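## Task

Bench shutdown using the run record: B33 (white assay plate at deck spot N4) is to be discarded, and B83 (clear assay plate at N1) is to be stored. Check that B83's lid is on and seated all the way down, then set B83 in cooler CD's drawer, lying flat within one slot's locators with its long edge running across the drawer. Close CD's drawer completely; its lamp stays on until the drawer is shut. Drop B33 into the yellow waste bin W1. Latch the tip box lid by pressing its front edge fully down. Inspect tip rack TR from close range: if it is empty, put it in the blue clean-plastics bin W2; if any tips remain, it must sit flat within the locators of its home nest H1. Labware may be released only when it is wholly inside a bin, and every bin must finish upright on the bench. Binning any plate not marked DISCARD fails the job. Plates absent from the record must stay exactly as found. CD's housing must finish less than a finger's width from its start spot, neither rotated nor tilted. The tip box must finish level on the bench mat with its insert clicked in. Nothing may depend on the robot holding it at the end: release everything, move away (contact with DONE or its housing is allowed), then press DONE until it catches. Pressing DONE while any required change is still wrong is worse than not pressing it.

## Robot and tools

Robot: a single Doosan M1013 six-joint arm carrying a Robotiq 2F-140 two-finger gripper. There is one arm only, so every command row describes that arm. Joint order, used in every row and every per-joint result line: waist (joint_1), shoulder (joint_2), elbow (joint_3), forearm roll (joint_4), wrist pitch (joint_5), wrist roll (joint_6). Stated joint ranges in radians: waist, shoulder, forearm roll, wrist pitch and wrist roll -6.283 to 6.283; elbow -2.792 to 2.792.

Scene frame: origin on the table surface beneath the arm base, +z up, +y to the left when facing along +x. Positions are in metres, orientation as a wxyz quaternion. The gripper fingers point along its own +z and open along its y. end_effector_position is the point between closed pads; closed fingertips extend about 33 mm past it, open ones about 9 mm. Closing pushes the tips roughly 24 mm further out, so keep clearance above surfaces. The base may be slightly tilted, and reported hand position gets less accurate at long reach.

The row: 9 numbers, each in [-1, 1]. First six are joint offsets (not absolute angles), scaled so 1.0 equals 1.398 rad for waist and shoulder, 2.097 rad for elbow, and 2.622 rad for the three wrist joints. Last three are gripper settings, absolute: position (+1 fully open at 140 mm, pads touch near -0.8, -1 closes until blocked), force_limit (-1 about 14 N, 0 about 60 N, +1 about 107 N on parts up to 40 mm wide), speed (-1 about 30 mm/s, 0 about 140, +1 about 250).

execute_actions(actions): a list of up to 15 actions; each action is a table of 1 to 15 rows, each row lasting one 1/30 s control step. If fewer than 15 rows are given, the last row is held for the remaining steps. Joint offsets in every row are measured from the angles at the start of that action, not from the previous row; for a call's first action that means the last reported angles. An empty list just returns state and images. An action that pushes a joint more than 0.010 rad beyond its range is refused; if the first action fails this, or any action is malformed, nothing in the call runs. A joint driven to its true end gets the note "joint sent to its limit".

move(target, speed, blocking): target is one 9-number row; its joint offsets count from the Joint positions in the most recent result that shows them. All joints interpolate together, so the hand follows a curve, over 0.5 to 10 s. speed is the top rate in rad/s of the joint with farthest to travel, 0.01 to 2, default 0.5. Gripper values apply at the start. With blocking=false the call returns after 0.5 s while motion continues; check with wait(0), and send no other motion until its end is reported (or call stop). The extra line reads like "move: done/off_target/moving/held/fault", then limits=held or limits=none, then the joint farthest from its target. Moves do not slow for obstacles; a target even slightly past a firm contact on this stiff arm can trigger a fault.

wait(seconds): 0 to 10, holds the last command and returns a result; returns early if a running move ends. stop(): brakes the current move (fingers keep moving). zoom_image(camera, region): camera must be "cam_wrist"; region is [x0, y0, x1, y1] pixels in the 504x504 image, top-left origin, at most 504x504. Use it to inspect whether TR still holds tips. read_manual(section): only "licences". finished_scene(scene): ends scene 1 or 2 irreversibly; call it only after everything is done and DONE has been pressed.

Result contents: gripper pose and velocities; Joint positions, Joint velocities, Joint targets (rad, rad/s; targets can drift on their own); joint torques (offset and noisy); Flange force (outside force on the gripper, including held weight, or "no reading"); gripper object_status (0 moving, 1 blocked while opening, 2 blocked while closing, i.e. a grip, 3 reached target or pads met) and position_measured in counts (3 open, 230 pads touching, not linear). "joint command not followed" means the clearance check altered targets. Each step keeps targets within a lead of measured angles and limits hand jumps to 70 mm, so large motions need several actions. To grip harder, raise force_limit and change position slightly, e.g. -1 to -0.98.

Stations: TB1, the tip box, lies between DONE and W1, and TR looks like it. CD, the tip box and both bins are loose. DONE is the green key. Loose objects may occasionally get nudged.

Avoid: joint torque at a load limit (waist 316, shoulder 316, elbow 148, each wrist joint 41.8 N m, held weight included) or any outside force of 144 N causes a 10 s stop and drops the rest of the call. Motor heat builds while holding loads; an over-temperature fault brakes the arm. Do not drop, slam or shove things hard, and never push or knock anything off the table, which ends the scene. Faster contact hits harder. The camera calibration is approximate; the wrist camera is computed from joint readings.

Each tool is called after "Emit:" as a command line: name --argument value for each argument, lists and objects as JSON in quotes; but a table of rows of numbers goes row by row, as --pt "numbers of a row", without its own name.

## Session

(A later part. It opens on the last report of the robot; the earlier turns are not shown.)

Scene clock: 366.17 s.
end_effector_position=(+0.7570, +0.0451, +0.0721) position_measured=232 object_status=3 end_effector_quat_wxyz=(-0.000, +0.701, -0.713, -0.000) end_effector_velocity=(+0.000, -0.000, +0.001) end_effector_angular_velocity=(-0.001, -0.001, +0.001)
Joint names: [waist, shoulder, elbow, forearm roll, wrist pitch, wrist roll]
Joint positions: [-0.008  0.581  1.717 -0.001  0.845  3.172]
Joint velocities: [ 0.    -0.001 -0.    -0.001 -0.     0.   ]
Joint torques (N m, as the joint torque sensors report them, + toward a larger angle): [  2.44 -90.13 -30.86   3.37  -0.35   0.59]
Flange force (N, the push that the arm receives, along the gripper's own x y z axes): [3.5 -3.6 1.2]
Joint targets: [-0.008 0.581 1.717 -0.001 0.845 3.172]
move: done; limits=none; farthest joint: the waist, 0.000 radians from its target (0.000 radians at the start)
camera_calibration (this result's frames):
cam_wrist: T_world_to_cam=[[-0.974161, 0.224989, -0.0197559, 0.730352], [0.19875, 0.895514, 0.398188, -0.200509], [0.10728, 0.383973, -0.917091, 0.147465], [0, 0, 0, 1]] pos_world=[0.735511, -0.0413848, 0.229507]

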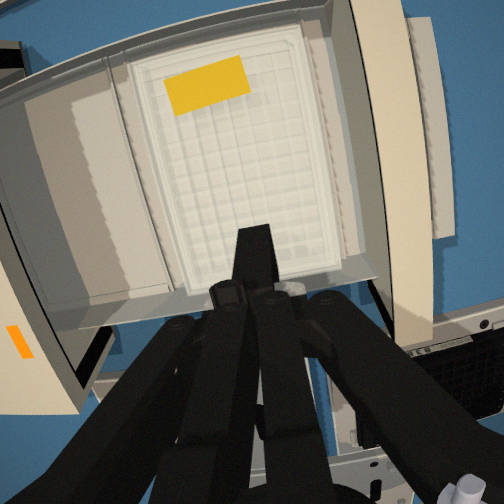

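Emit:
move --target '[0,0.0008,0.0002,0,-0.0006,0,-1,-0.5,0.5]' --speed 0.01

Emit:
move --target '[0,0.0008,0.0002,0,-0.0006,0,-1,-0.5,0.5]' --speed 0.01

Scene clock: 371.90 s.
end_effector_position=(+0.7571, +0.0451, +0.0710) position_measured=232 object_status=3 end_effector_quat_wxyz=(-0.001, +0.701, -0.713, -0.000) end_effector_velocity=(+0.001, +0.001, +0.000) end_effector_angular_velocity=(+0.002, -0.002, -0.001)
Joint names: [waist, shoulder, elbow, forearm roll, wrist pitch, wrist roll]
Joint positions: [-0.008  0.582  1.717 -0.001  0.843  3.172]
Joint velocities: [ 0.     0.    -0.001  0.002 -0.001  0.   ]
Joint torques (N m, as the joint torque sensors report them, + toward a larger angle): [  1.99 -91.15 -30.64   3.39  -0.39   0.74]
Flange force (N, the push that the arm receives, along the gripper's own x y z axes): [2.8 -5.6 2.6]
Joint targets: [-0.008 0.582 1.717 -0.001 0.843 3.172]
move: done; limits=none; farthest joint: the waist, 0.000 radians from its target (0.000 radians at the start)
camera_calibration (this result's frames):
cam_wrist: T_world_to_cam=[[-0.974161, 0.224988, -0.0197906, 0.730354], [0.198734, 0.895514, 0.398196, -0.200098], [0.107312, 0.383974, -0.917087, 0.146502], [0, 0, 0, 1]] pos_world=[0.735527, -0.0413828, 0.228487]

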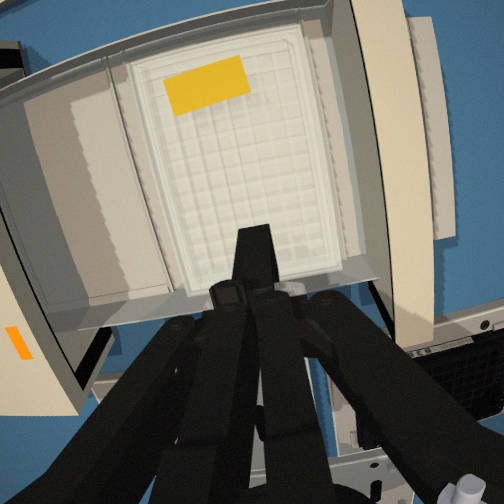

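Scene clock: 372.60 s.
end_effector_position=(+0.7571, +0.0451, +0.0701) position_measured=232 object_status=3 end_effector_quat_wxyz=(-0.001, +0.701, -0.713, -0.000) end_effector_velocity=(-0.000, +0.000, -0.001) end_effector_angular_velocity=(+0.000, +0.000, +0.001)
Joint names: [waist, shoulder, elbow, forearm roll, wrist pitch, wrist roll]
Joint positions: [-0.008  0.583  1.718 -0.001  0.842  3.172]
Joint velocities: [ 0.001  0.001  0.     0.    -0.001 -0.   ]
Joint torques (N m, as the joint torque sensors report them, + toward a larger angle): [  2.75 -87.33 -28.78   3.25  -0.75   0.68]
Flange force (N, the push that the arm receives, along the gripper's own x y z axes): [3.9 -5.2 -2.7]
Joint targets: [-0.008 0.583 1.718 -0.001 0.842 3.172]
move: done; limits=none; farthest joint: the waist, 0.000 radians from its target (0.000 radians at the start)
camera_calibration (this result's frames):
cam_wrist: T_world_to_cam=[[-0.974159, 0.224987, -0.0198569, 0.730366], [0.198707, 0.895513, 0.398211, -0.199691], [0.107375, 0.383976, -0.917079, 0.145538], [0, 0, 0, 1]] pos_world=[0.735546, -0.0413807, 0.227492]

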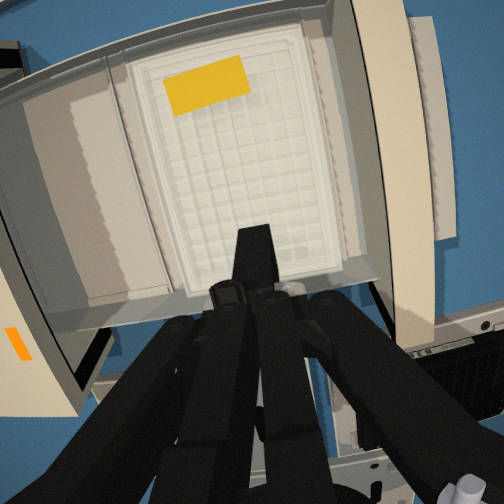

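Contact at .070. Probe the other end.

Emit:
move --target '[0,-0.0024,-0.0006,0,0.0018,0,-1,-0.5,0.5]' --speed 0.02

Emit:
move --target '[-0.088,0,0,0,0,-0.047,-1,-0.5,0.5]' --speed 0.1

Emit:
move --target '[0,0.0016,0.0004,0,-0.0012,0,-1,-0.5,0.5]' --speed 0.01

Emit:
move --target '[0,0.001,0.0002,0,-0.0007,0,-1,-0.5,0.5]' --speed 0.01

Scene clock: 379.90 s.
end_effector_position=(+0.7570, +0.0451, +0.0731) position_measured=232 object_status=3 end_effector_quat_wxyz=(-0.000, +0.701, -0.713, -0.000) end_effector_velocity=(+0.001, +0.000, +0.001) end_effector_angular_velocity=(-0.001, -0.002, +0.001)
Joint names: [waist, shoulder, elbow, forearm roll, wrist pitch, wrist roll]
Joint positions: [-0.008  0.58   1.716 -0.001  0.846  3.172]
Joint velocities: [ 0.001 -0.001 -0.    -0.001 -0.     0.   ]
Joint torques (N m, as the joint torque sensors report them, + toward a larger angle): [  3.21 -90.97 -30.88   3.39  -0.45   0.63]
Flange force (N, the push that the arm receives, along the gripper's own x y z axes): [4.5 -5.4 3.1]
Joint targets: [-0.008 0.580 1.716 -0.001 0.846 3.172]
move: done; limits=none; farthest joint: the waist, 0.000 radians from its target (0.000 radians at the start)
camera_calibration (this result's frames):
cam_wrist: T_world_to_cam=[[-0.974161, 0.224989, -0.0197392, 0.730357], [0.198757, 0.895514, 0.398184, -0.200921], [0.107264, 0.383972, -0.917093, 0.148428], [0, 0, 0, 1]] pos_world=[0.735499, -0.0413868, 0.230542]

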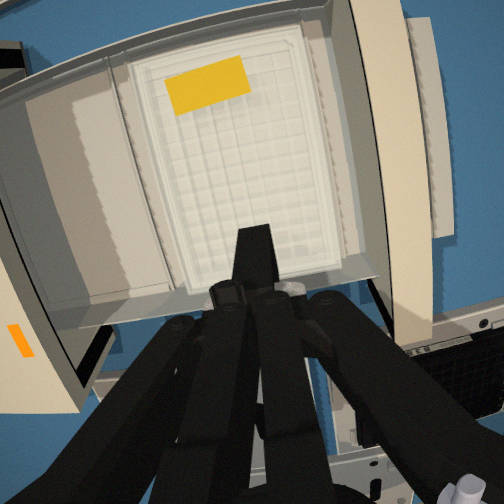

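Scene clock: 381.43 s.
end_effector_position=(+0.7568, -0.0481, +0.0730) position_measured=232 object_status=3 end_effector_quat_wxyz=(-0.001, +0.701, -0.713, -0.000) end_effector_velocity=(-0.000, +0.001, +0.001) end_effector_angular_velocity=(+0.001, -0.000, -0.000)
Joint names: [waist, shoulder, elbow, forearm roll, wrist pitch, wrist roll]
Joint positions: [-0.131  0.58   1.716 -0.001  0.846  3.049]
Joint velocities: [ 0.    -0.002  0.001  0.001  0.001 -0.   ]
Joint torques (N m, as the joint torque sensors report them, + toward a larger angle): [  2.9  -90.82 -30.56   3.44  -0.4    0.58]
Flange force (N, the push that the arm receives, along the gripper's own x y z axes): [4.3 -4.9 2.2]
Joint targets: [-0.131 0.580 1.716 -0.001 0.846 3.049]
move: done; limits=none; farthest joint: the waist, 0.000 radians from its target (0.123 radians at the start)
camera_calibration (this result's frames):
cam_wrist: T_world_to_cam=[[-0.974205, 0.224807, -0.0196617, 0.751156], [0.198607, 0.8955, 0.39829, -0.117254], [0.107145, 0.384111, -0.917049, 0.184197], [0, 0, 0, 1]] pos_world=[0.735332, -0.134616, 0.230388]

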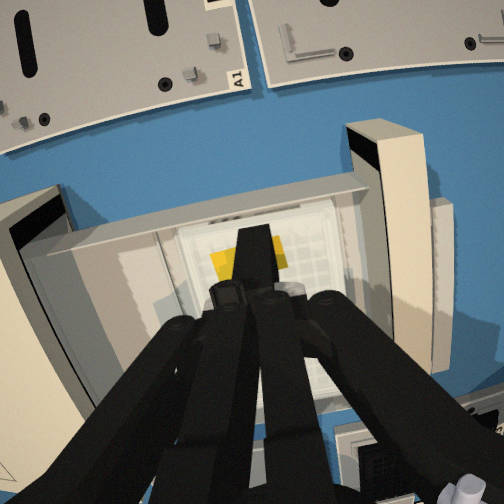

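Scene clock: 382.13 s.
end_effector_position=(+0.7569, -0.0481, +0.0709) position_measured=232 object_status=3 end_effector_quat_wxyz=(-0.001, +0.701, -0.713, -0.000) end_effector_velocity=(+0.000, +0.000, +0.000) end_effector_angular_velocity=(-0.000, +0.000, +0.000)
Joint names: [waist, shoulder, elbow, forearm roll, wrist pitch, wrist roll]
Joint positions: [-0.131  0.582  1.717 -0.001  0.843  3.049]
Joint velocities: [ 0.001  0.    -0.001 -0.     0.001  0.   ]
Joint torques (N m, as the joint torque sensors report them, + toward a larger angle): [  3.19 -90.94 -30.7    3.37  -0.43   0.69]
Flange force (N, the push that the arm receives, along the gripper's own x y z axes): [5.1 -4.7 2.3]
Joint targets: [-0.131 0.582 1.717 -0.001 0.843 3.049]
move: done; limits=none; farthest joint: the waist, 0.000 radians from its target (0.000 radians at the start)
camera_calibration (this result's frames):
cam_wrist: T_world_to_cam=[[-0.974203, 0.224808, -0.0197436, 0.751167], [0.198575, 0.895503, 0.398299, -0.116421], [0.107221, 0.384104, -0.917043, 0.182276], [0, 0, 0, 1]] pos_world=[0.735364, -0.134626, 0.228356]

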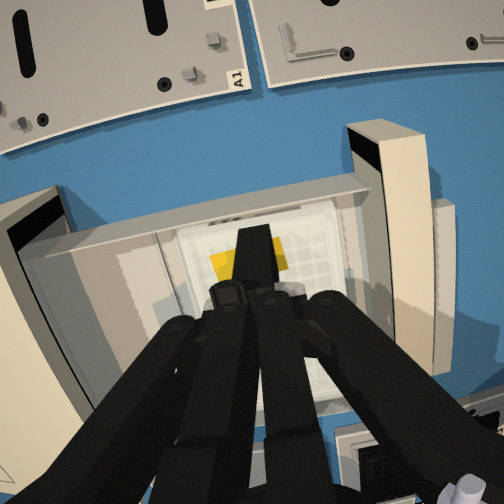

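Scene clock: 382.83 s.
end_effector_position=(+0.7569, -0.0481, +0.0697) position_measured=232 object_status=3 end_effector_quat_wxyz=(-0.001, +0.701, -0.713, -0.000) end_effector_velocity=(-0.001, +0.001, -0.001) end_effector_angular_velocity=(+0.001, +0.002, -0.001)
Joint names: [waist, shoulder, elbow, forearm roll, wrist pitch, wrist roll]
Joint positions: [-0.131  0.583  1.718 -0.001  0.841  3.049]
Joint velocities: [0.    0.    0.002 0.001 0.    0.   ]
Joint torques (N m, as the joint torque sensors report them, + toward a larger angle): [  2.17 -91.42 -30.71   3.32  -0.43   0.68]
Flange force (N, the push that the arm receives, along the gripper's own x y z axes): [3.8 -4.9 3.3]
Joint targets: [-0.131 0.583 1.718 -0.001 0.841 3.049]
move: done; limits=none; farthest joint: the waist, 0.000 radians from its target (0.000 radians at the start)
camera_calibration (this result's frames):
cam_wrist: T_world_to_cam=[[-0.974203, 0.224807, -0.0197623, 0.751198], [0.198567, 0.895504, 0.398302, -0.115933], [0.107238, 0.384103, -0.917041, 0.18113], [0, 0, 0, 1]] pos_world=[0.735415, -0.134629, 0.227126]

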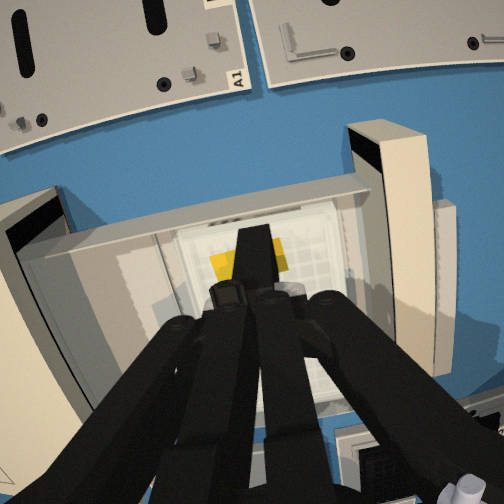

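Emit:
move --target '[0,0.0008,0.0002,0,-0.0006,0,-1,-0.5,0.5]' --speed 0.01

Emit:
move --target '[0,0.0006,0.0002,0,-0.0005,0,-1,-0.5,0.5]' --speed 0.01

Scene clock: 387.53 s.
end_effector_position=(+0.7570, -0.0481, +0.0687) position_measured=232 object_status=3 end_effector_quat_wxyz=(-0.001, +0.701, -0.713, -0.000) end_effector_velocity=(+0.000, +0.001, -0.000) end_effector_angular_velocity=(+0.001, -0.001, -0.001)
Joint names: [waist, shoulder, elbow, forearm roll, wrist pitch, wrist roll]
Joint positions: [-0.131  0.584  1.718 -0.001  0.84   3.049]
Joint velocities: [ 0.     0.    -0.     0.002 -0.001  0.   ]
Joint torques (N m, as the joint torque sensors report them, + toward a larger angle): [  4.13 -90.47 -30.2    3.35  -0.23   0.68]
Flange force (N, the push that the arm receives, along the gripper's own x y z axes): [6.3 -4.7 2.4]
Joint targets: [-0.131 0.584 1.718 -0.001 0.840 3.049]
move: done; limits=none; farthest joint: the waist, 0.000 radians from its target (0.000 radians at the start)
camera_calibration (this result's frames):
cam_wrist: T_world_to_cam=[[-0.974202, 0.224806, -0.0197979, 0.751197], [0.198552, 0.895505, 0.398306, -0.115519], [0.107271, 0.3841, -0.917039, 0.180169], [0, 0, 0, 1]] pos_world=[0.735428, -0.134629, 0.226106]

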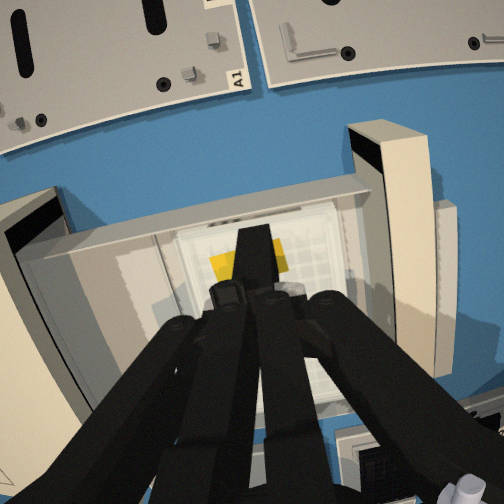

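Scene clock: 388.23 s.
end_effector_position=(+0.7570, -0.0481, +0.0679) position_measured=232 object_status=3 end_effector_quat_wxyz=(-0.001, +0.701, -0.713, -0.000) end_effector_velocity=(-0.000, -0.000, -0.000) end_effector_angular_velocity=(-0.001, +0.001, +0.002)
Joint names: [waist, shoulder, elbow, forearm roll, wrist pitch, wrist roll]
Joint positions: [-0.131  0.585  1.719 -0.001  0.839  3.049]
Joint velocities: [ 0.     0.     0.    -0.002  0.    -0.   ]
Joint torques (N m, as the joint torque sensors report them, + toward a larger angle): [  3.04 -87.09 -28.79   3.44  -0.77   0.67]
Flange force (N, the push that the arm receives, along the gripper's own x y z axes): [4.9 -4.2 -3.0]
Joint targets: [-0.131 0.585 1.719 -0.001 0.839 3.049]
move: done; limits=none; farthest joint: the waist, 0.000 radians from its target (0.000 radians at the start)
camera_calibration (this result's frames):
cam_wrist: T_world_to_cam=[[-0.974201, 0.224806, -0.0198814, 0.751178], [0.198518, 0.895509, 0.398315, -0.115182], [0.107347, 0.384092, -0.917033, 0.179391], [0, 0, 0, 1]] pos_world=[0.735407, -0.134625, 0.225321]

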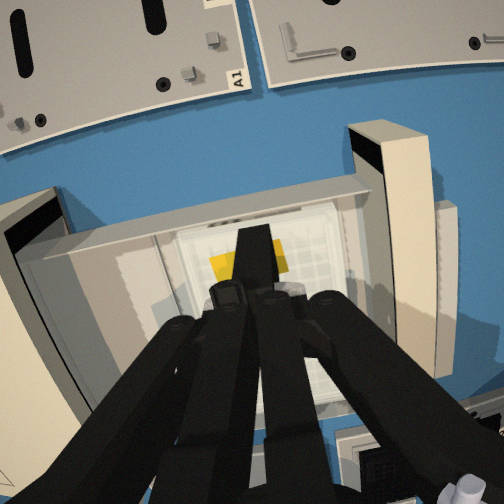

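Tilted; far end is on the locator. Drag toward -y.

Emit:
move --target '[-0.004,0.0004,0,0,-0.0002,0,-1,-0.5,0.5]' --speed 0.01

Emit:
move --target '[0,-0.0032,-0.0008,0,0.0024,0,-1,-0.5,0.5]' --speed 0.02

Emit:
move --target '[0.09,0,0,0,0,0.047,-1,-0.5,0.5]' --speed 0.1

Emit:
move --target '[0,0.002,0.0005,0,-0.0015,0,-1,-0.5,0.5]' --speed 0.01

Scene clock: 395.93 s.
end_effector_position=(+0.7567, -0.0523, +0.0675) position_measured=232 object_status=3 end_effector_quat_wxyz=(-0.001, +0.699, -0.715, -0.000) end_effector_velocity=(+0.001, +0.000, +0.002) end_effector_angular_velocity=(-0.000, -0.004, -0.000)
Joint names: [waist, shoulder, elbow, forearm roll, wrist pitch, wrist roll]
Joint positions: [-0.136  0.586  1.719 -0.001  0.838  3.049]
Joint velocities: [ 0.    -0.002 -0.001  0.    -0.     0.   ]
Joint torques (N m, as the joint torque sensors report them, + toward a larger angle): [  1.39 -88.95 -28.83   2.88  -0.54   0.65]
Flange force (N, the push that the arm receives, along the gripper's own x y z axes): [2.5 -6.1 -1.2]
Joint targets: [-0.136 0.586 1.719 -0.001 0.838 3.049]
move: done; limits=none; farthest joint: the waist, 0.000 radians from its target (0.006 radians at the start)
camera_calibration (this result's frames):
cam_wrist: T_world_to_cam=[[-0.972931, 0.230243, -0.0198143, 0.751218], [0.203541, 0.894377, 0.398324, -0.115044], [0.109433, 0.383509, -0.917031, 0.179026], [0, 0, 0, 1]] pos_world=[0.734708, -0.138728, 0.224882]

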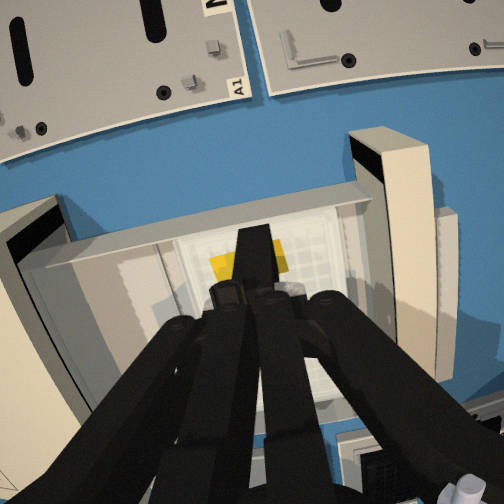

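Scene clock: 396.63 s.
end_effector_position=(+0.7566, -0.0524, +0.0715) position_measured=232 object_status=3 end_effector_quat_wxyz=(-0.001, +0.699, -0.715, -0.000) end_effector_velocity=(-0.001, +0.001, -0.001) end_effector_angular_velocity=(-0.000, +0.003, +0.002)
Joint names: [waist, shoulder, elbow, forearm roll, wrist pitch, wrist roll]
Joint positions: [-0.136  0.581  1.717 -0.001  0.844  3.049]
Joint velocities: [ 0.001  0.001  0.001 -0.001  0.    -0.   ]
Joint torques (N m, as the joint torque sensors report them, + toward a larger angle): [  3.17 -91.88 -30.74   3.37  -0.34   0.57]
Flange force (N, the push that the arm receives, along the gripper's own x y z axes): [4.8 -5.6 4.1]
Joint targets: [-0.136 0.581 1.717 -0.001 0.844 3.049]
move: done; limits=none; farthest joint: the waist, 0.000 radians from its target (0.000 radians at the start)
camera_calibration (this result's frames):
cam_wrist: T_world_to_cam=[[-0.972931, 0.230259, -0.019661, 0.751216], [0.203617, 0.894367, 0.398306, -0.116696], [0.109298, 0.38352, -0.917042, 0.182871], [0, 0, 0, 1]] pos_world=[0.734655, -0.13874, 0.228951]

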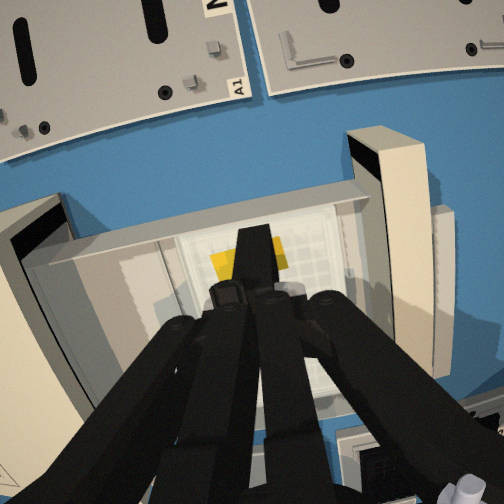

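Scene clock: 398.20 s.
end_effector_position=(+0.7573, +0.0430, +0.0717) position_measured=232 object_status=3 end_effector_quat_wxyz=(-0.001, +0.700, -0.714, -0.000) end_effector_velocity=(-0.000, +0.001, +0.000) end_effector_angular_velocity=(-0.001, +0.000, +0.001)
Joint names: [waist, shoulder, elbow, forearm roll, wrist pitch, wrist roll]
Joint positions: [-0.011  0.581  1.717 -0.001  0.844  3.172]
Joint velocities: [ 0.001 -0.001  0.    -0.001  0.001  0.001]
Joint torques (N m, as the joint torque sensors report them, + toward a larger angle): [  0.96 -90.97 -30.55   3.43  -0.4    0.58]
Flange force (N, the push that the arm receives, along the gripper's own x y z axes): [1.6 -5.3 2.6]
Joint targets: [-0.010 0.581 1.717 -0.001 0.844 3.172]
move: done; limits=none; farthest joint: the waist, 0.000 radians from its target (0.126 radians at the start)
camera_calibration (this result's frames):
cam_wrist: T_world_to_cam=[[-0.973526, 0.227721, -0.0197598, 0.730424], [0.201258, 0.894947, 0.398202, -0.200377], [0.108363, 0.383683, -0.917085, 0.147101], [0, 0, 0, 1]] pos_world=[0.735474, -0.0434459, 0.229128]

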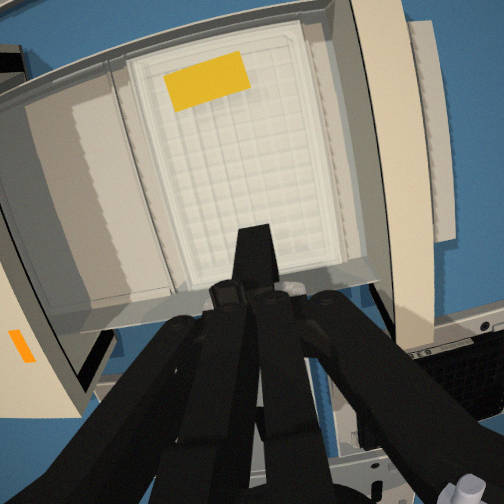

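Scene clock: 398.90 s.
end_effector_position=(+0.7573, +0.0430, +0.0692) position_measured=232 object_status=3 end_effector_quat_wxyz=(-0.001, +0.700, -0.714, -0.000) end_effector_velocity=(-0.002, -0.001, -0.002) end_effector_angular_velocity=(-0.002, +0.004, +0.001)
Joint names: [waist, shoulder, elbow, forearm roll, wrist pitch, wrist roll]
Joint positions: [-0.01   0.584  1.718 -0.001  0.84   3.172]
Joint velocities: [ 0.     0.001  0.003 -0.002  0.001  0.   ]
Joint torques (N m, as the joint torque sensors report them, + toward a larger angle): [  3.1  -90.81 -30.66   3.42  -0.45   0.59]
Flange force (N, the push that the arm receives, along the gripper's own x y z axes): [4.2 -4.5 2.3]
Joint targets: [-0.011 0.584 1.718 -0.001 0.840 3.172]
move: done; limits=none; farthest joint: the waist, 0.001 radians from its target (0.000 radians at the start)
camera_calibration (this result's frames):
cam_wrist: T_world_to_cam=[[-0.973525, 0.227716, -0.0198573, 0.730425], [0.201213, 0.894947, 0.398225, -0.199358], [0.108453, 0.383687, -0.917073, 0.144691], [0, 0, 0, 1]] pos_world=[0.735509, -0.0434306, 0.226586]

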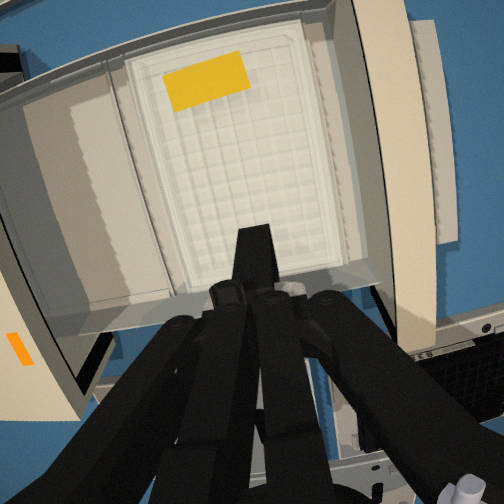

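Emit:
move --target '[0,-0.062,-0.0267,0,0.0545,0,-1,0,0]' --speed 0.25

Emit:
move --target '[-0.05,-0.1393,0.1424,0,-0.04,-0.0275,-1,0,0]' --speed 0.35

Emit:
move --target '[0,0.0843,0.0268,0,-0.0664,0,-1,0,0]' --speed 0.15

Scene clock: 408.43 s.
end_effector_position=(+0.7599, +0.0428, +0.1597) position_measured=233 object_status=3 end_effector_quat_wxyz=(-0.000, +0.700, -0.714, -0.000) end_effector_velocity=(-0.001, +0.000, -0.000) end_effector_angular_velocity=(+0.001, +0.001, -0.000)
Joint names: [waist, shoulder, elbow, forearm roll, wrist pitch, wrist roll]
Joint positions: [-0.011  0.498  1.662 -0.001  0.983  3.172]
Joint velocities: [ 0.    -0.     0.001  0.001 -0.     0.   ]
Joint torques (N m, as the joint torque sensors report them, + toward a larger angle): [  2.88 -87.04 -34.2    3.84  -0.41   0.53]
Flange force (N, the push that the arm receives, along the gripper's own x y z axes): [3.8 -5.6 2.2]
Joint targets: [-0.010 0.497 1.662 -0.001 0.983 3.172]
move: done; limits=none; farthest joint: the waist, 0.001 radians from its target (0.001 radians at the start)
camera_calibration (this result's frames):
cam_wrist: T_world_to_cam=[[-0.973507, 0.227815, -0.0196256, 0.734736], [0.201406, 0.894951, 0.398118, -0.23593], [0.108261, 0.383618, -0.917124, 0.227673], [0, 0, 0, 1]] pos_world=[0.73814, -0.0435774, 0.317152]

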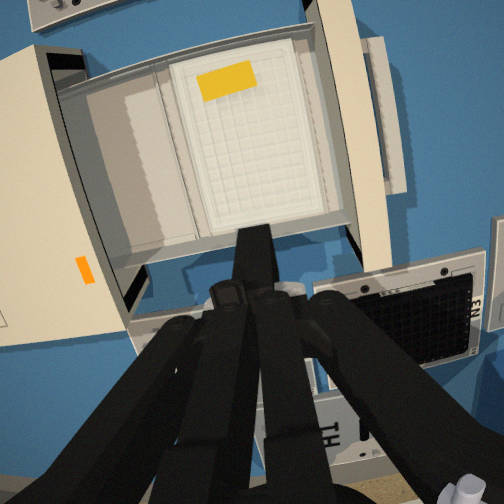

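Scene clock: 409.70 s.
end_effector_position=(+0.6159, -0.0018, +0.1599) position_measured=233 object_status=3 end_effector_quat_wxyz=(-0.001, +0.701, -0.713, -0.000) end_effector_velocity=(+0.000, -0.001, -0.000) end_effector_angular_velocity=(+0.000, +0.001, -0.001)
Joint names: [waist, shoulder, elbow, forearm roll, wrist pitch, wrist roll]
Joint positions: [-0.08   0.303  1.961 -0.001  0.878  3.1  ]
Joint velocities: [-0.001  0.001 -0.001  0.     0.001 -0.   ]
Joint torques (N m, as the joint torque sensors report them, + toward a larger angle): [  3.07 -65.72 -31.41   3.51  -0.35   0.6 ]
Flange force (N, the push that the arm receives, along the gripper's own x y z axes): [6.1 -5.7 2.3]
Joint targets: [-0.080 0.303 1.961 -0.001 0.878 3.100]
move: done; limits=none; farthest joint: the waist, 0.000 radians from its target (0.070 radians at the start)
camera_calibration (this result's frames):
cam_wrist: T_world_to_cam=[[-0.973996, 0.225634, -0.0205118, 0.605172], [0.199031, 0.895373, 0.398364, -0.165598], [0.10825, 0.383922, -0.916998, 0.260522], [0, 0, 0, 1]] pos_world=[0.594193, -0.0882953, 0.317279]

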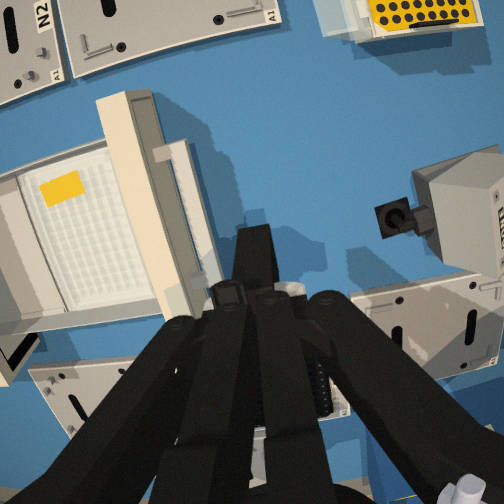

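Scene clock: 411.20 s.
end_effector_position=(+0.6160, -0.0016, +0.0649) position_measured=233 object_status=3 end_effector_quat_wxyz=(-0.001, +0.701, -0.713, -0.000) end_effector_velocity=(-0.000, -0.000, -0.001) end_effector_angular_velocity=(+0.001, +0.002, -0.001)
Joint names: [waist, shoulder, elbow, forearm roll, wrist pitch, wrist roll]
Joint positions: [-0.08   0.421  2.017 -0.001  0.704  3.1  ]
Joint velocities: [-0.001  0.002 -0.     0.001  0.    -0.   ]
Joint torques (N m, as the joint torque sensors report them, + toward a larger angle): [  3.62 -72.79 -26.1    3.03  -0.43   0.66]
Flange force (N, the push that the arm receives, along the gripper's own x y z axes): [7.1 -6.5 4.1]
Joint targets: [-0.080 0.421 2.017 -0.001 0.704 3.100]
move: done; limits=none; farthest joint: the waist, 0.000 radians from its target (0.000 radians at the start)
camera_calibration (this result's frames):
cam_wrist: T_world_to_cam=[[-0.974014, 0.225554, -0.0205291, 0.603317], [0.198942, 0.895357, 0.398444, -0.127921], [0.108252, 0.384006, -0.916963, 0.173386], [0, 0, 0, 1]] pos_world=[0.594319, -0.0881267, 0.222343]

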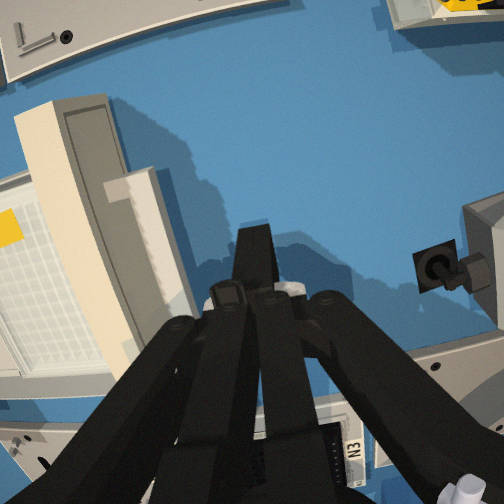

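Emit:
move --target '[0.004,0.139,-0.1653,0,0.058,0.002,-1,0,0]' --speed 0.08

Scene clock: 421.03 s.
end_effector_position=(+0.7809, -0.0070, +0.0654) position_measured=233 object_status=3 end_effector_quat_wxyz=(-0.001, +0.701, -0.713, +0.000) end_effector_velocity=(+0.002, +0.000, -0.001) end_effector_angular_velocity=(+0.000, -0.001, -0.000)
Joint names: [waist, shoulder, elbow, forearm roll, wrist pitch, wrist roll]
Joint positions: [-0.075  0.615  1.67  -0.001  0.856  3.106]
Joint velocities: [ 0.     0.002 -0.003  0.    -0.001  0.   ]
Joint torques (N m, as the joint torque sensors report them, + toward a larger angle): [  2.35 -94.24 -32.18   3.53  -0.76   0.64]
Flange force (N, the push that the arm receives, along the gripper's own x y z axes): [3.6 -3.2 3.2]
Joint targets: [-0.075 0.615 1.670 -0.001 0.856 3.106]
move: done; limits=none; farthest joint: the waist, 0.000 radians from its target (0.006 radians at the start)
camera_calibration (this result's frames):
cam_wrist: T_world_to_cam=[[-0.974071, 0.225283, -0.0208116, 0.765131], [0.198587, 0.895448, 0.398417, -0.15587], [0.108392, 0.383954, -0.916968, 0.157944], [0, 0, 0, 1]] pos_world=[0.759125, -0.0934402, 0.222854]

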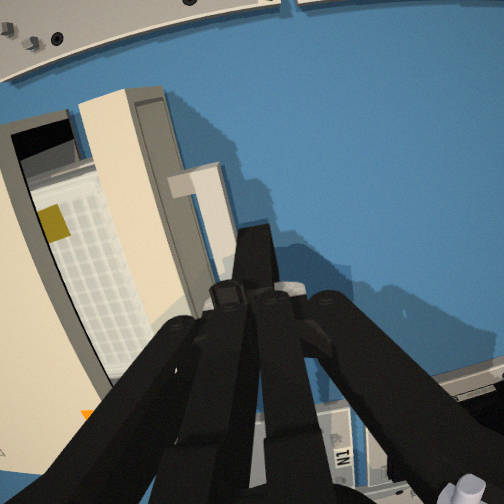

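Emit:
move --target '[0,0.0201,-0.0243,0,0.0087,0,-1,0,0]' --speed 0.03

Scene clock: 427.83 s.
end_effector_position=(+0.8032, -0.0082, +0.0650) position_measured=233 object_status=3 end_effector_quat_wxyz=(-0.001, +0.701, -0.713, +0.000) end_effector_velocity=(+0.001, -0.001, -0.001) end_effector_angular_velocity=(+0.001, -0.001, -0.002)
Joint names: [waist, shoulder, elbow, forearm roll, wrist pitch, wrist roll]
Joint positions: [-0.075  0.643  1.619 -0.001  0.879  3.106]
Joint velocities: [-0.001  0.001 -0.001  0.001 -0.001  0.   ]
Joint torques (N m, as the joint torque sensors report them, + toward a larger angle): [  1.56 -97.44 -32.55   3.4   -0.69   0.64]
Flange force (N, the push that the arm receives, along the gripper's own x y z axes): [2.7 -4.1 3.1]
Joint targets: [-0.075 0.643 1.619 -0.001 0.879 3.106]
move: done; limits=none; farthest joint: the waist, 0.000 radians from its target (0.000 radians at the start)
camera_calibration (this result's frames):
cam_wrist: T_world_to_cam=[[-0.974067, 0.225295, -0.020861, 0.787132], [0.198579, 0.89545, 0.398416, -0.159046], [0.108441, 0.383941, -0.916968, 0.155506], [0, 0, 0, 1]] pos_world=[0.781439, -0.0946242, 0.222381]

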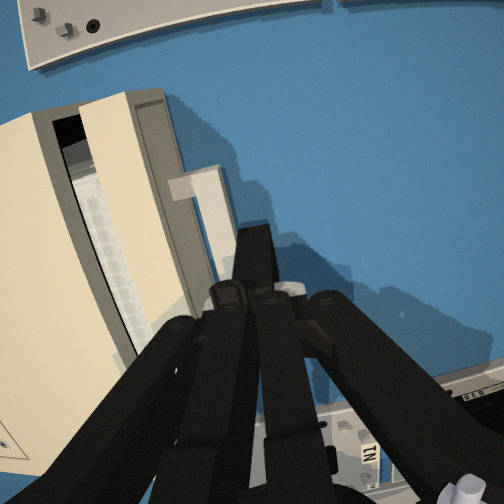

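Emit:
move --target '[0,0.011,-0.0136,0,0.005,0,-1,0,0]' --speed 0.02

Scene clock: 431.80 s.
end_effector_position=(+0.8154, -0.0088, +0.0649) position_measured=233 object_status=3 end_effector_quat_wxyz=(-0.001, +0.701, -0.713, +0.000) end_effector_velocity=(+0.000, +0.001, -0.002) end_effector_angular_velocity=(+0.000, +0.001, +0.000)
Joint names: [waist, shoulder, elbow, forearm roll, wrist pitch, wrist roll]
Joint positions: [-0.075  0.658  1.591 -0.001  0.892  3.106]
Joint velocities: [ 0.001  0.003 -0.001  0.    -0.    -0.   ]
Joint torques (N m, as the joint torque sensors report them, + toward a larger angle): [  3.14 -98.88 -31.7    3.59  -0.32   0.55]
Flange force (N, the push that the arm receives, along the gripper's own x y z axes): [4.2 -6.1 2.9]
Joint targets: [-0.075 0.658 1.591 -0.001 0.892 3.106]
move: done; limits=none; farthest joint: the waist, 0.000 radians from its target (0.000 radians at the start)
camera_calibration (this result's frames):
cam_wrist: T_world_to_cam=[[-0.974065, 0.225302, -0.0208972, 0.799176], [0.198571, 0.895452, 0.398416, -0.160856], [0.108476, 0.383933, -0.916967, 0.154337], [0, 0, 0, 1]] pos_world=[0.793649, -0.0952725, 0.22231]

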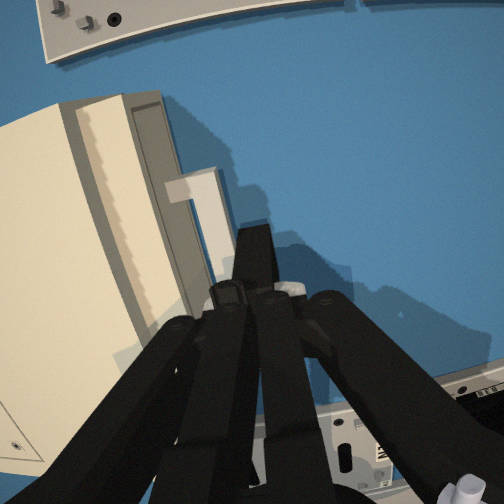

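Emit:
move --target '[0,-0.115,0.034,0,0.0347,0,-1,0,0]' --speed 0.25

Emit:
move --target '[0,-0.1,0.02,0,0.037,0.593,-1,0,0]' --speed 0.8

Scene clock: 437.33 s.
end_effector_position=(+0.7611, -0.0061, +0.1595) position_measured=233 object_status=3 end_effector_quat_wxyz=(-0.000, +0.701, -0.713, -0.000) end_effector_velocity=(-0.000, -0.000, -0.000) end_effector_angular_velocity=(-0.001, +0.000, +0.000)
Joint names: [waist, shoulder, elbow, forearm roll, wrist pitch, wrist roll]
Joint positions: [-0.075  0.498  1.662 -0.001  0.983  3.106]
Joint velocities: [ 0.    -0.     0.001 -0.001 -0.     0.001]
Joint torques (N m, as the joint torque sensors report them, + toward a larger angle): [  2.38 -88.21 -34.33   3.8   -0.4    0.66]
Flange force (N, the push that the arm receives, along the gripper's own x y z axes): [4.0 -7.3 3.7]
Joint targets: [-0.075 0.498 1.662 -0.001 0.983 3.106]
move: done; limits=none; farthest joint: the shoulder, 0.001 radians from its target (0.161 radians at the start)
camera_calibration (this result's frames):
cam_wrist: T_world_to_cam=[[-0.974088, 0.225339, -0.0193739, 0.747388], [0.199223, 0.895427, 0.398147, -0.190626], [0.107066, 0.383971, -0.917117, 0.247], [0, 0, 0, 1]] pos_world=[0.739554, -0.0925649, 0.316904]

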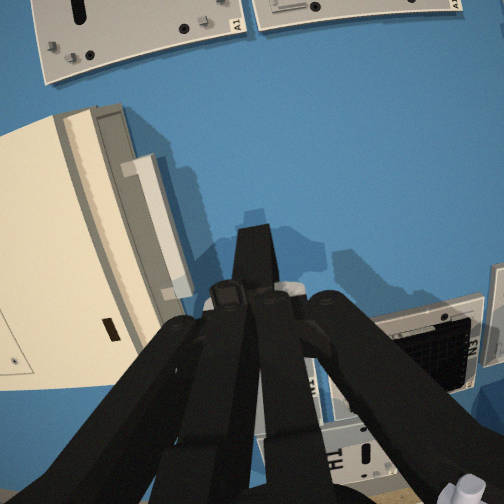

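Scene clock: 439.80 s.
end_effector_position=(+0.7106, -0.0036, +0.2422) position_measured=233 object_status=3 end_effector_quat_wxyz=(+0.000, +0.000, +1.000, +0.001) end_effector_velocity=(+0.001, -0.000, +0.001) end_effector_angular_velocity=(+0.001, -0.003, -0.002)
Joint names: [waist, shoulder, elbow, forearm roll, wrist pitch, wrist roll]
Joint positions: [-0.075  0.358  1.704 -0.001  1.08   4.66 ]
Joint velocities: [-0.    -0.001 -0.001  0.001 -0.001  0.001]
Joint torques (N m, as the joint torque sensors report them, + toward a larger angle): [  2.58 -76.07 -36.66   4.07  -0.42   0.5 ]
Flange force (N, the push that the arm receives, along the gripper's own x y z axes): [-4.5 -4.2 1.3]
Joint targets: [-0.075 0.358 1.704 -0.001 1.080 4.660]
move: done; limits=none; farthest joint: the waist, 0.000 radians from its target (0.000 radians at the start)
camera_calibration (this result's frames):
cam_wrist: T_world_to_cam=[[0.209497, 0.977634, -0.0185181, -0.139312], [0.898701, -0.185052, 0.397608, -0.716581], [0.385288, -0.09994, -0.917369, 0.127963], [0, 0, 0, 1]] pos_world=[0.623875, 0.0163801, 0.399728]

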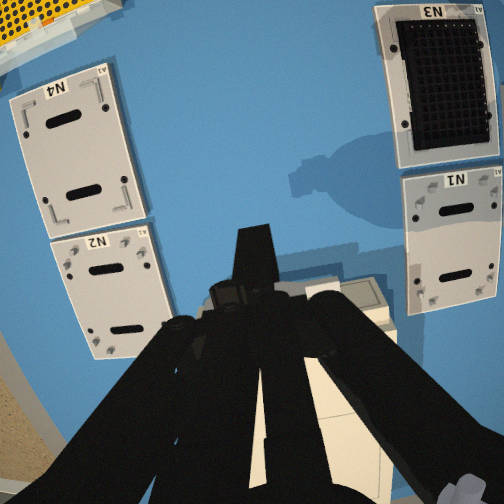

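Emit:
move --target '[-0.2134,-0.1747,0.1534,0,-0.0297,-0.1137,-1,0,0]' --speed 0.4

Emit:
zoom_image --camera "cam_wrist" --region '[100,30,400,330]'

Scene clock: 447.07 s.
end_effector_position=(+0.5199, -0.1543, +0.2397) position_measured=233 object_status=3 end_effector_quat_wxyz=(+0.000, +0.000, +1.000, +0.001) end_effector_velocity=(-0.001, -0.000, +0.001) end_effector_angular_velocity=(-0.000, -0.000, -0.001)
Joint names: [waist, shoulder, elbow, forearm roll, wrist pitch, wrist roll]
Joint positions: [-0.373  0.114  2.026 -0.001  1.002  4.362]
Joint velocities: [-0.001 -0.002  0.001 -0.     0.001 -0.   ]
Joint torques (N m, as the joint torque sensors report them, + toward a larger angle): [  2.77 -50.8  -34.54   3.85  -0.38   0.71]
Flange force (N, the push that the arm receives, along the gripper's own x y z axes): [-4.6 -7.8 2.4]
Joint targets: [-0.373 0.114 2.026 -0.001 1.002 4.362]
move: done; limits=none; farthest joint: the waist, 0.000 radians from its target (0.299 radians at the start)
camera_calibration (this result's frames):
cam_wrist: T_world_to_cam=[[0.20974, 0.977584, -0.0183954, 0.0477918], [0.898569, -0.185302, 0.397791, -0.572105], [0.385465, -0.099962, -0.917292, 0.183888], [0, 0, 0, 1]] pos_world=[0.433169, -0.134351, 0.397136]

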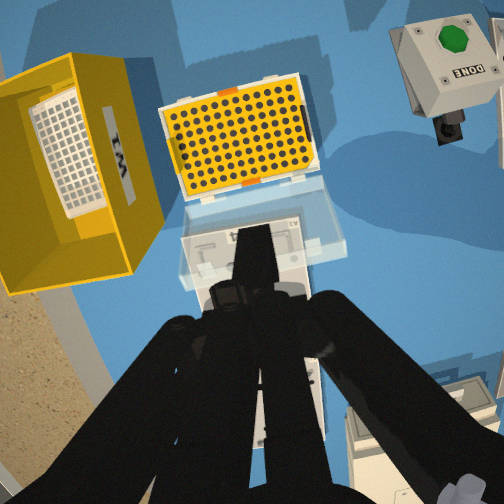

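Region (100, 30, 400, 330) of cam_wrist's 504x504 image, scaled by 1.680, with more detail than that image has.

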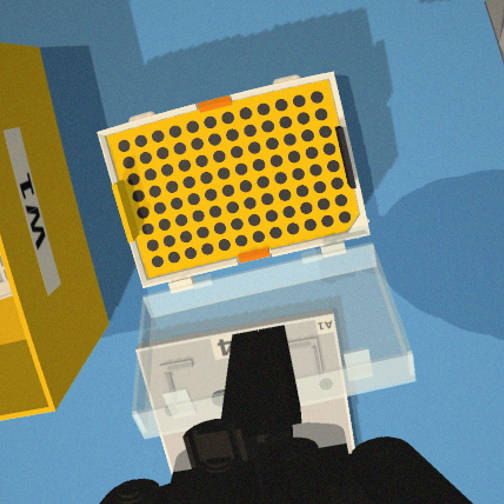

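Emit:
move --target '[-0.031,0.0725,0.0869,0,-0.1082,-0.0168,-1,0,0]' --speed 0.15

Emit:
move --target '[0,0.0088,0.0023,0,-0.0065,0,-1,0,0]' --speed 0.015

Scene clock: 457.00 s.
end_effector_position=(+0.4751, -0.1607, +0.1095) position_measured=233 object_status=3 end_effector_quat_wxyz=(+0.001, -0.000, +1.000, +0.001) end_effector_velocity=(+0.000, +0.001, -0.001) end_effector_angular_velocity=(+0.000, -0.000, -0.001)
Joint names: [waist, shoulder, elbow, forearm roll, wrist pitch, wrist roll]
Joint positions: [-0.416  0.215  2.208 -0.001  0.719  4.318]
Joint velocities: [ 0.001  0.001  0.001  0.001 -0.002  0.001]
Joint torques (N m, as the joint torque sensors report them, + toward a larger angle): [  4.14 -53.32 -26.73   3.1   -0.2    0.6 ]
Flange force (N, the push that the arm receives, along the gripper's own x y z axes): [-2.5 -10.5 5.0]
Joint targets: [-0.416 0.215 2.208 -0.001 0.719 4.318]
move: done; limits=none; farthest joint: the waist, 0.000 radians from its target (0.043 radians at the start)
camera_calibration (this result's frames):
cam_wrist: T_world_to_cam=[[0.208913, 0.977763, -0.0182733, 0.0614298], [0.898693, -0.184583, 0.397844, -0.481159], [0.385624, -0.0995368, -0.917271, 0.0811755], [0, 0, 0, 1]] pos_world=[0.388277, -0.140798, 0.267008]

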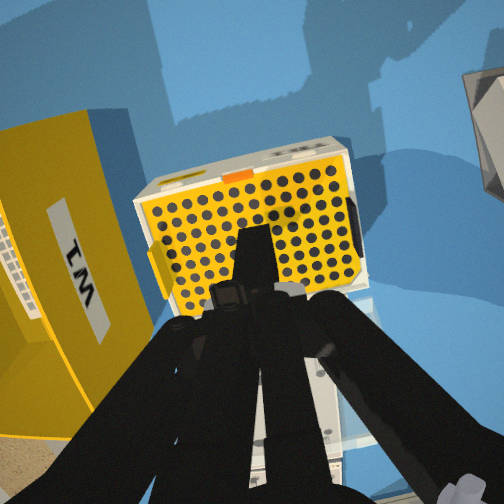

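Scene clock: 458.37 s.
end_effector_position=(+0.4752, -0.1607, +0.1016) position_measured=233 object_status=3 end_effector_quat_wxyz=(+0.000, -0.000, +1.000, +0.001) end_effector_velocity=(-0.000, -0.000, -0.000) end_effector_angular_velocity=(+0.000, +0.001, -0.001)
Joint names: [waist, shoulder, elbow, forearm roll, wrist pitch, wrist roll]
Joint positions: [-0.416  0.227  2.213 -0.001  0.702  4.318]
Joint velocities: [-0.001  0.001  0.     0.    -0.    -0.   ]
Joint torques (N m, as the joint torque sensors report them, + toward a larger angle): [  3.81 -53.73 -26.31   3.09  -0.43   0.59]
Flange force (N, the push that the arm receives, along the gripper's own x y z axes): [-2.2 -9.9 4.5]
Joint targets: [-0.416 0.227 2.213 -0.001 0.702 4.318]
move: done; limits=none; farthest joint: the waist, 0.000 radians from its target (0.000 radians at the start)
camera_calibration (this result's frames):
cam_wrist: T_world_to_cam=[[0.208904, 0.977766, -0.0182492, 0.0612988], [0.898724, -0.184592, 0.397769, -0.478169], [0.385557, -0.0994966, -0.917304, 0.073903], [0, 0, 0, 1]] pos_world=[0.388443, -0.140849, 0.259111]

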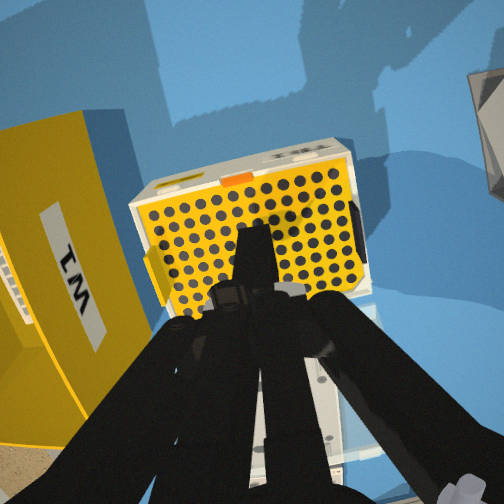

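Emit:
move --target '[0,0.0044,0.0011,0,-0.0032,0,-1,0,0]' --speed 0.01

Emit:
move --target '[0,0.0033,0.0008,0,-0.0024,0,-1,0,0]' --speed 0.01

Scene clock: 466.03 s.
end_effector_position=(+0.4753, -0.1607, +0.0977) position_measured=233 object_status=3 end_effector_quat_wxyz=(+0.000, -0.000, +1.000, +0.001) end_effector_velocity=(-0.000, +0.000, -0.000) end_effector_angular_velocity=(-0.000, -0.000, +0.001)
Joint names: [waist, shoulder, elbow, forearm roll, wrist pitch, wrist roll]
Joint positions: [-0.416  0.233  2.215 -0.001  0.693  4.318]
Joint velocities: [ 0.     0.     0.    -0.    -0.001 -0.   ]
Joint torques (N m, as the joint torque sensors report them, + toward a larger angle): [  2.61 -54.81 -26.43   3.15  -0.43   0.5 ]
Flange force (N, the push that the arm receives, along the gripper's own x y z axes): [-3.3 -7.4 5.6]
Joint targets: [-0.416 0.233 2.215 -0.001 0.693 4.318]
move: done; limits=none; farthest joint: the waist, 0.000 radians from its target (0.000 radians at the start)
camera_calibration (this result's frames):
cam_wrist: T_world_to_cam=[[0.208899, 0.977767, -0.0182324, 0.0612318], [0.898749, -0.184601, 0.397709, -0.476689], [0.385501, -0.0994675, -0.91733, 0.0703311], [0, 0, 0, 1]] pos_world=[0.38852, -0.140872, 0.255217]

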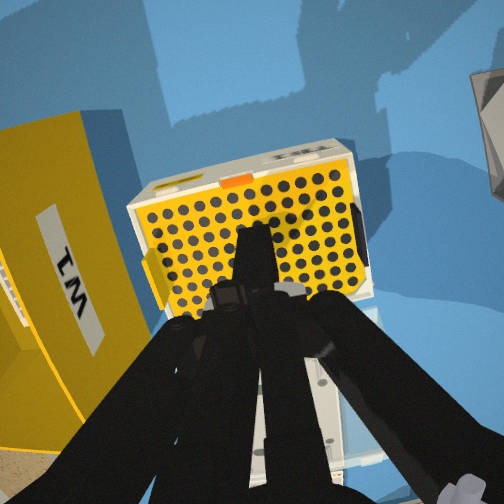

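Scene clock: 466.87 s.
end_effector_position=(+0.4754, -0.1608, +0.0948) position_measured=233 object_status=3 end_effector_quat_wxyz=(+0.000, -0.000, +1.000, +0.001) end_effector_velocity=(-0.000, +0.001, -0.001) end_effector_angular_velocity=(+0.001, +0.000, -0.000)
Joint names: [waist, shoulder, elbow, forearm roll, wrist pitch, wrist roll]
Joint positions: [-0.416  0.238  2.217 -0.001  0.687  4.318]
Joint velocities: [ 0.001  0.001  0.001  0.001 -0.001  0.   ]
Joint torques (N m, as the joint torque sensors report them, + toward a larger angle): [  3.88 -54.39 -25.65   3.06  -0.43   0.59]
Flange force (N, the push that the arm receives, along the gripper's own x y z axes): [-2.4 -9.6 4.0]
Joint targets: [-0.416 0.238 2.217 -0.001 0.687 4.318]
move: done; limits=none; farthest joint: the waist, 0.000 radians from its target (0.000 radians at the start)
camera_calibration (this result's frames):
cam_wrist: T_world_to_cam=[[0.208896, 0.977768, -0.0182298, 0.0611865], [0.898748, -0.184599, 0.397712, -0.475601], [0.385505, -0.0994646, -0.917329, 0.0676417], [0, 0, 0, 1]] pos_world=[0.388588, -0.140894, 0.252317]

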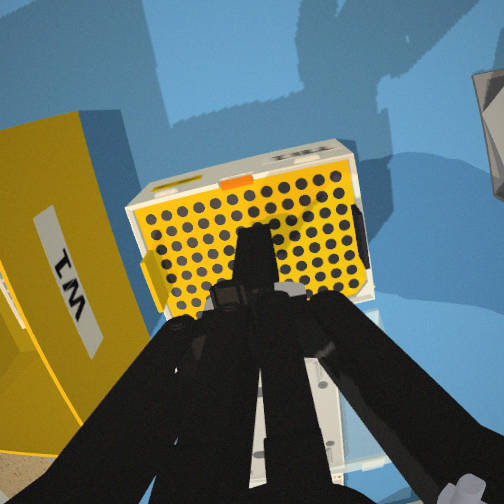

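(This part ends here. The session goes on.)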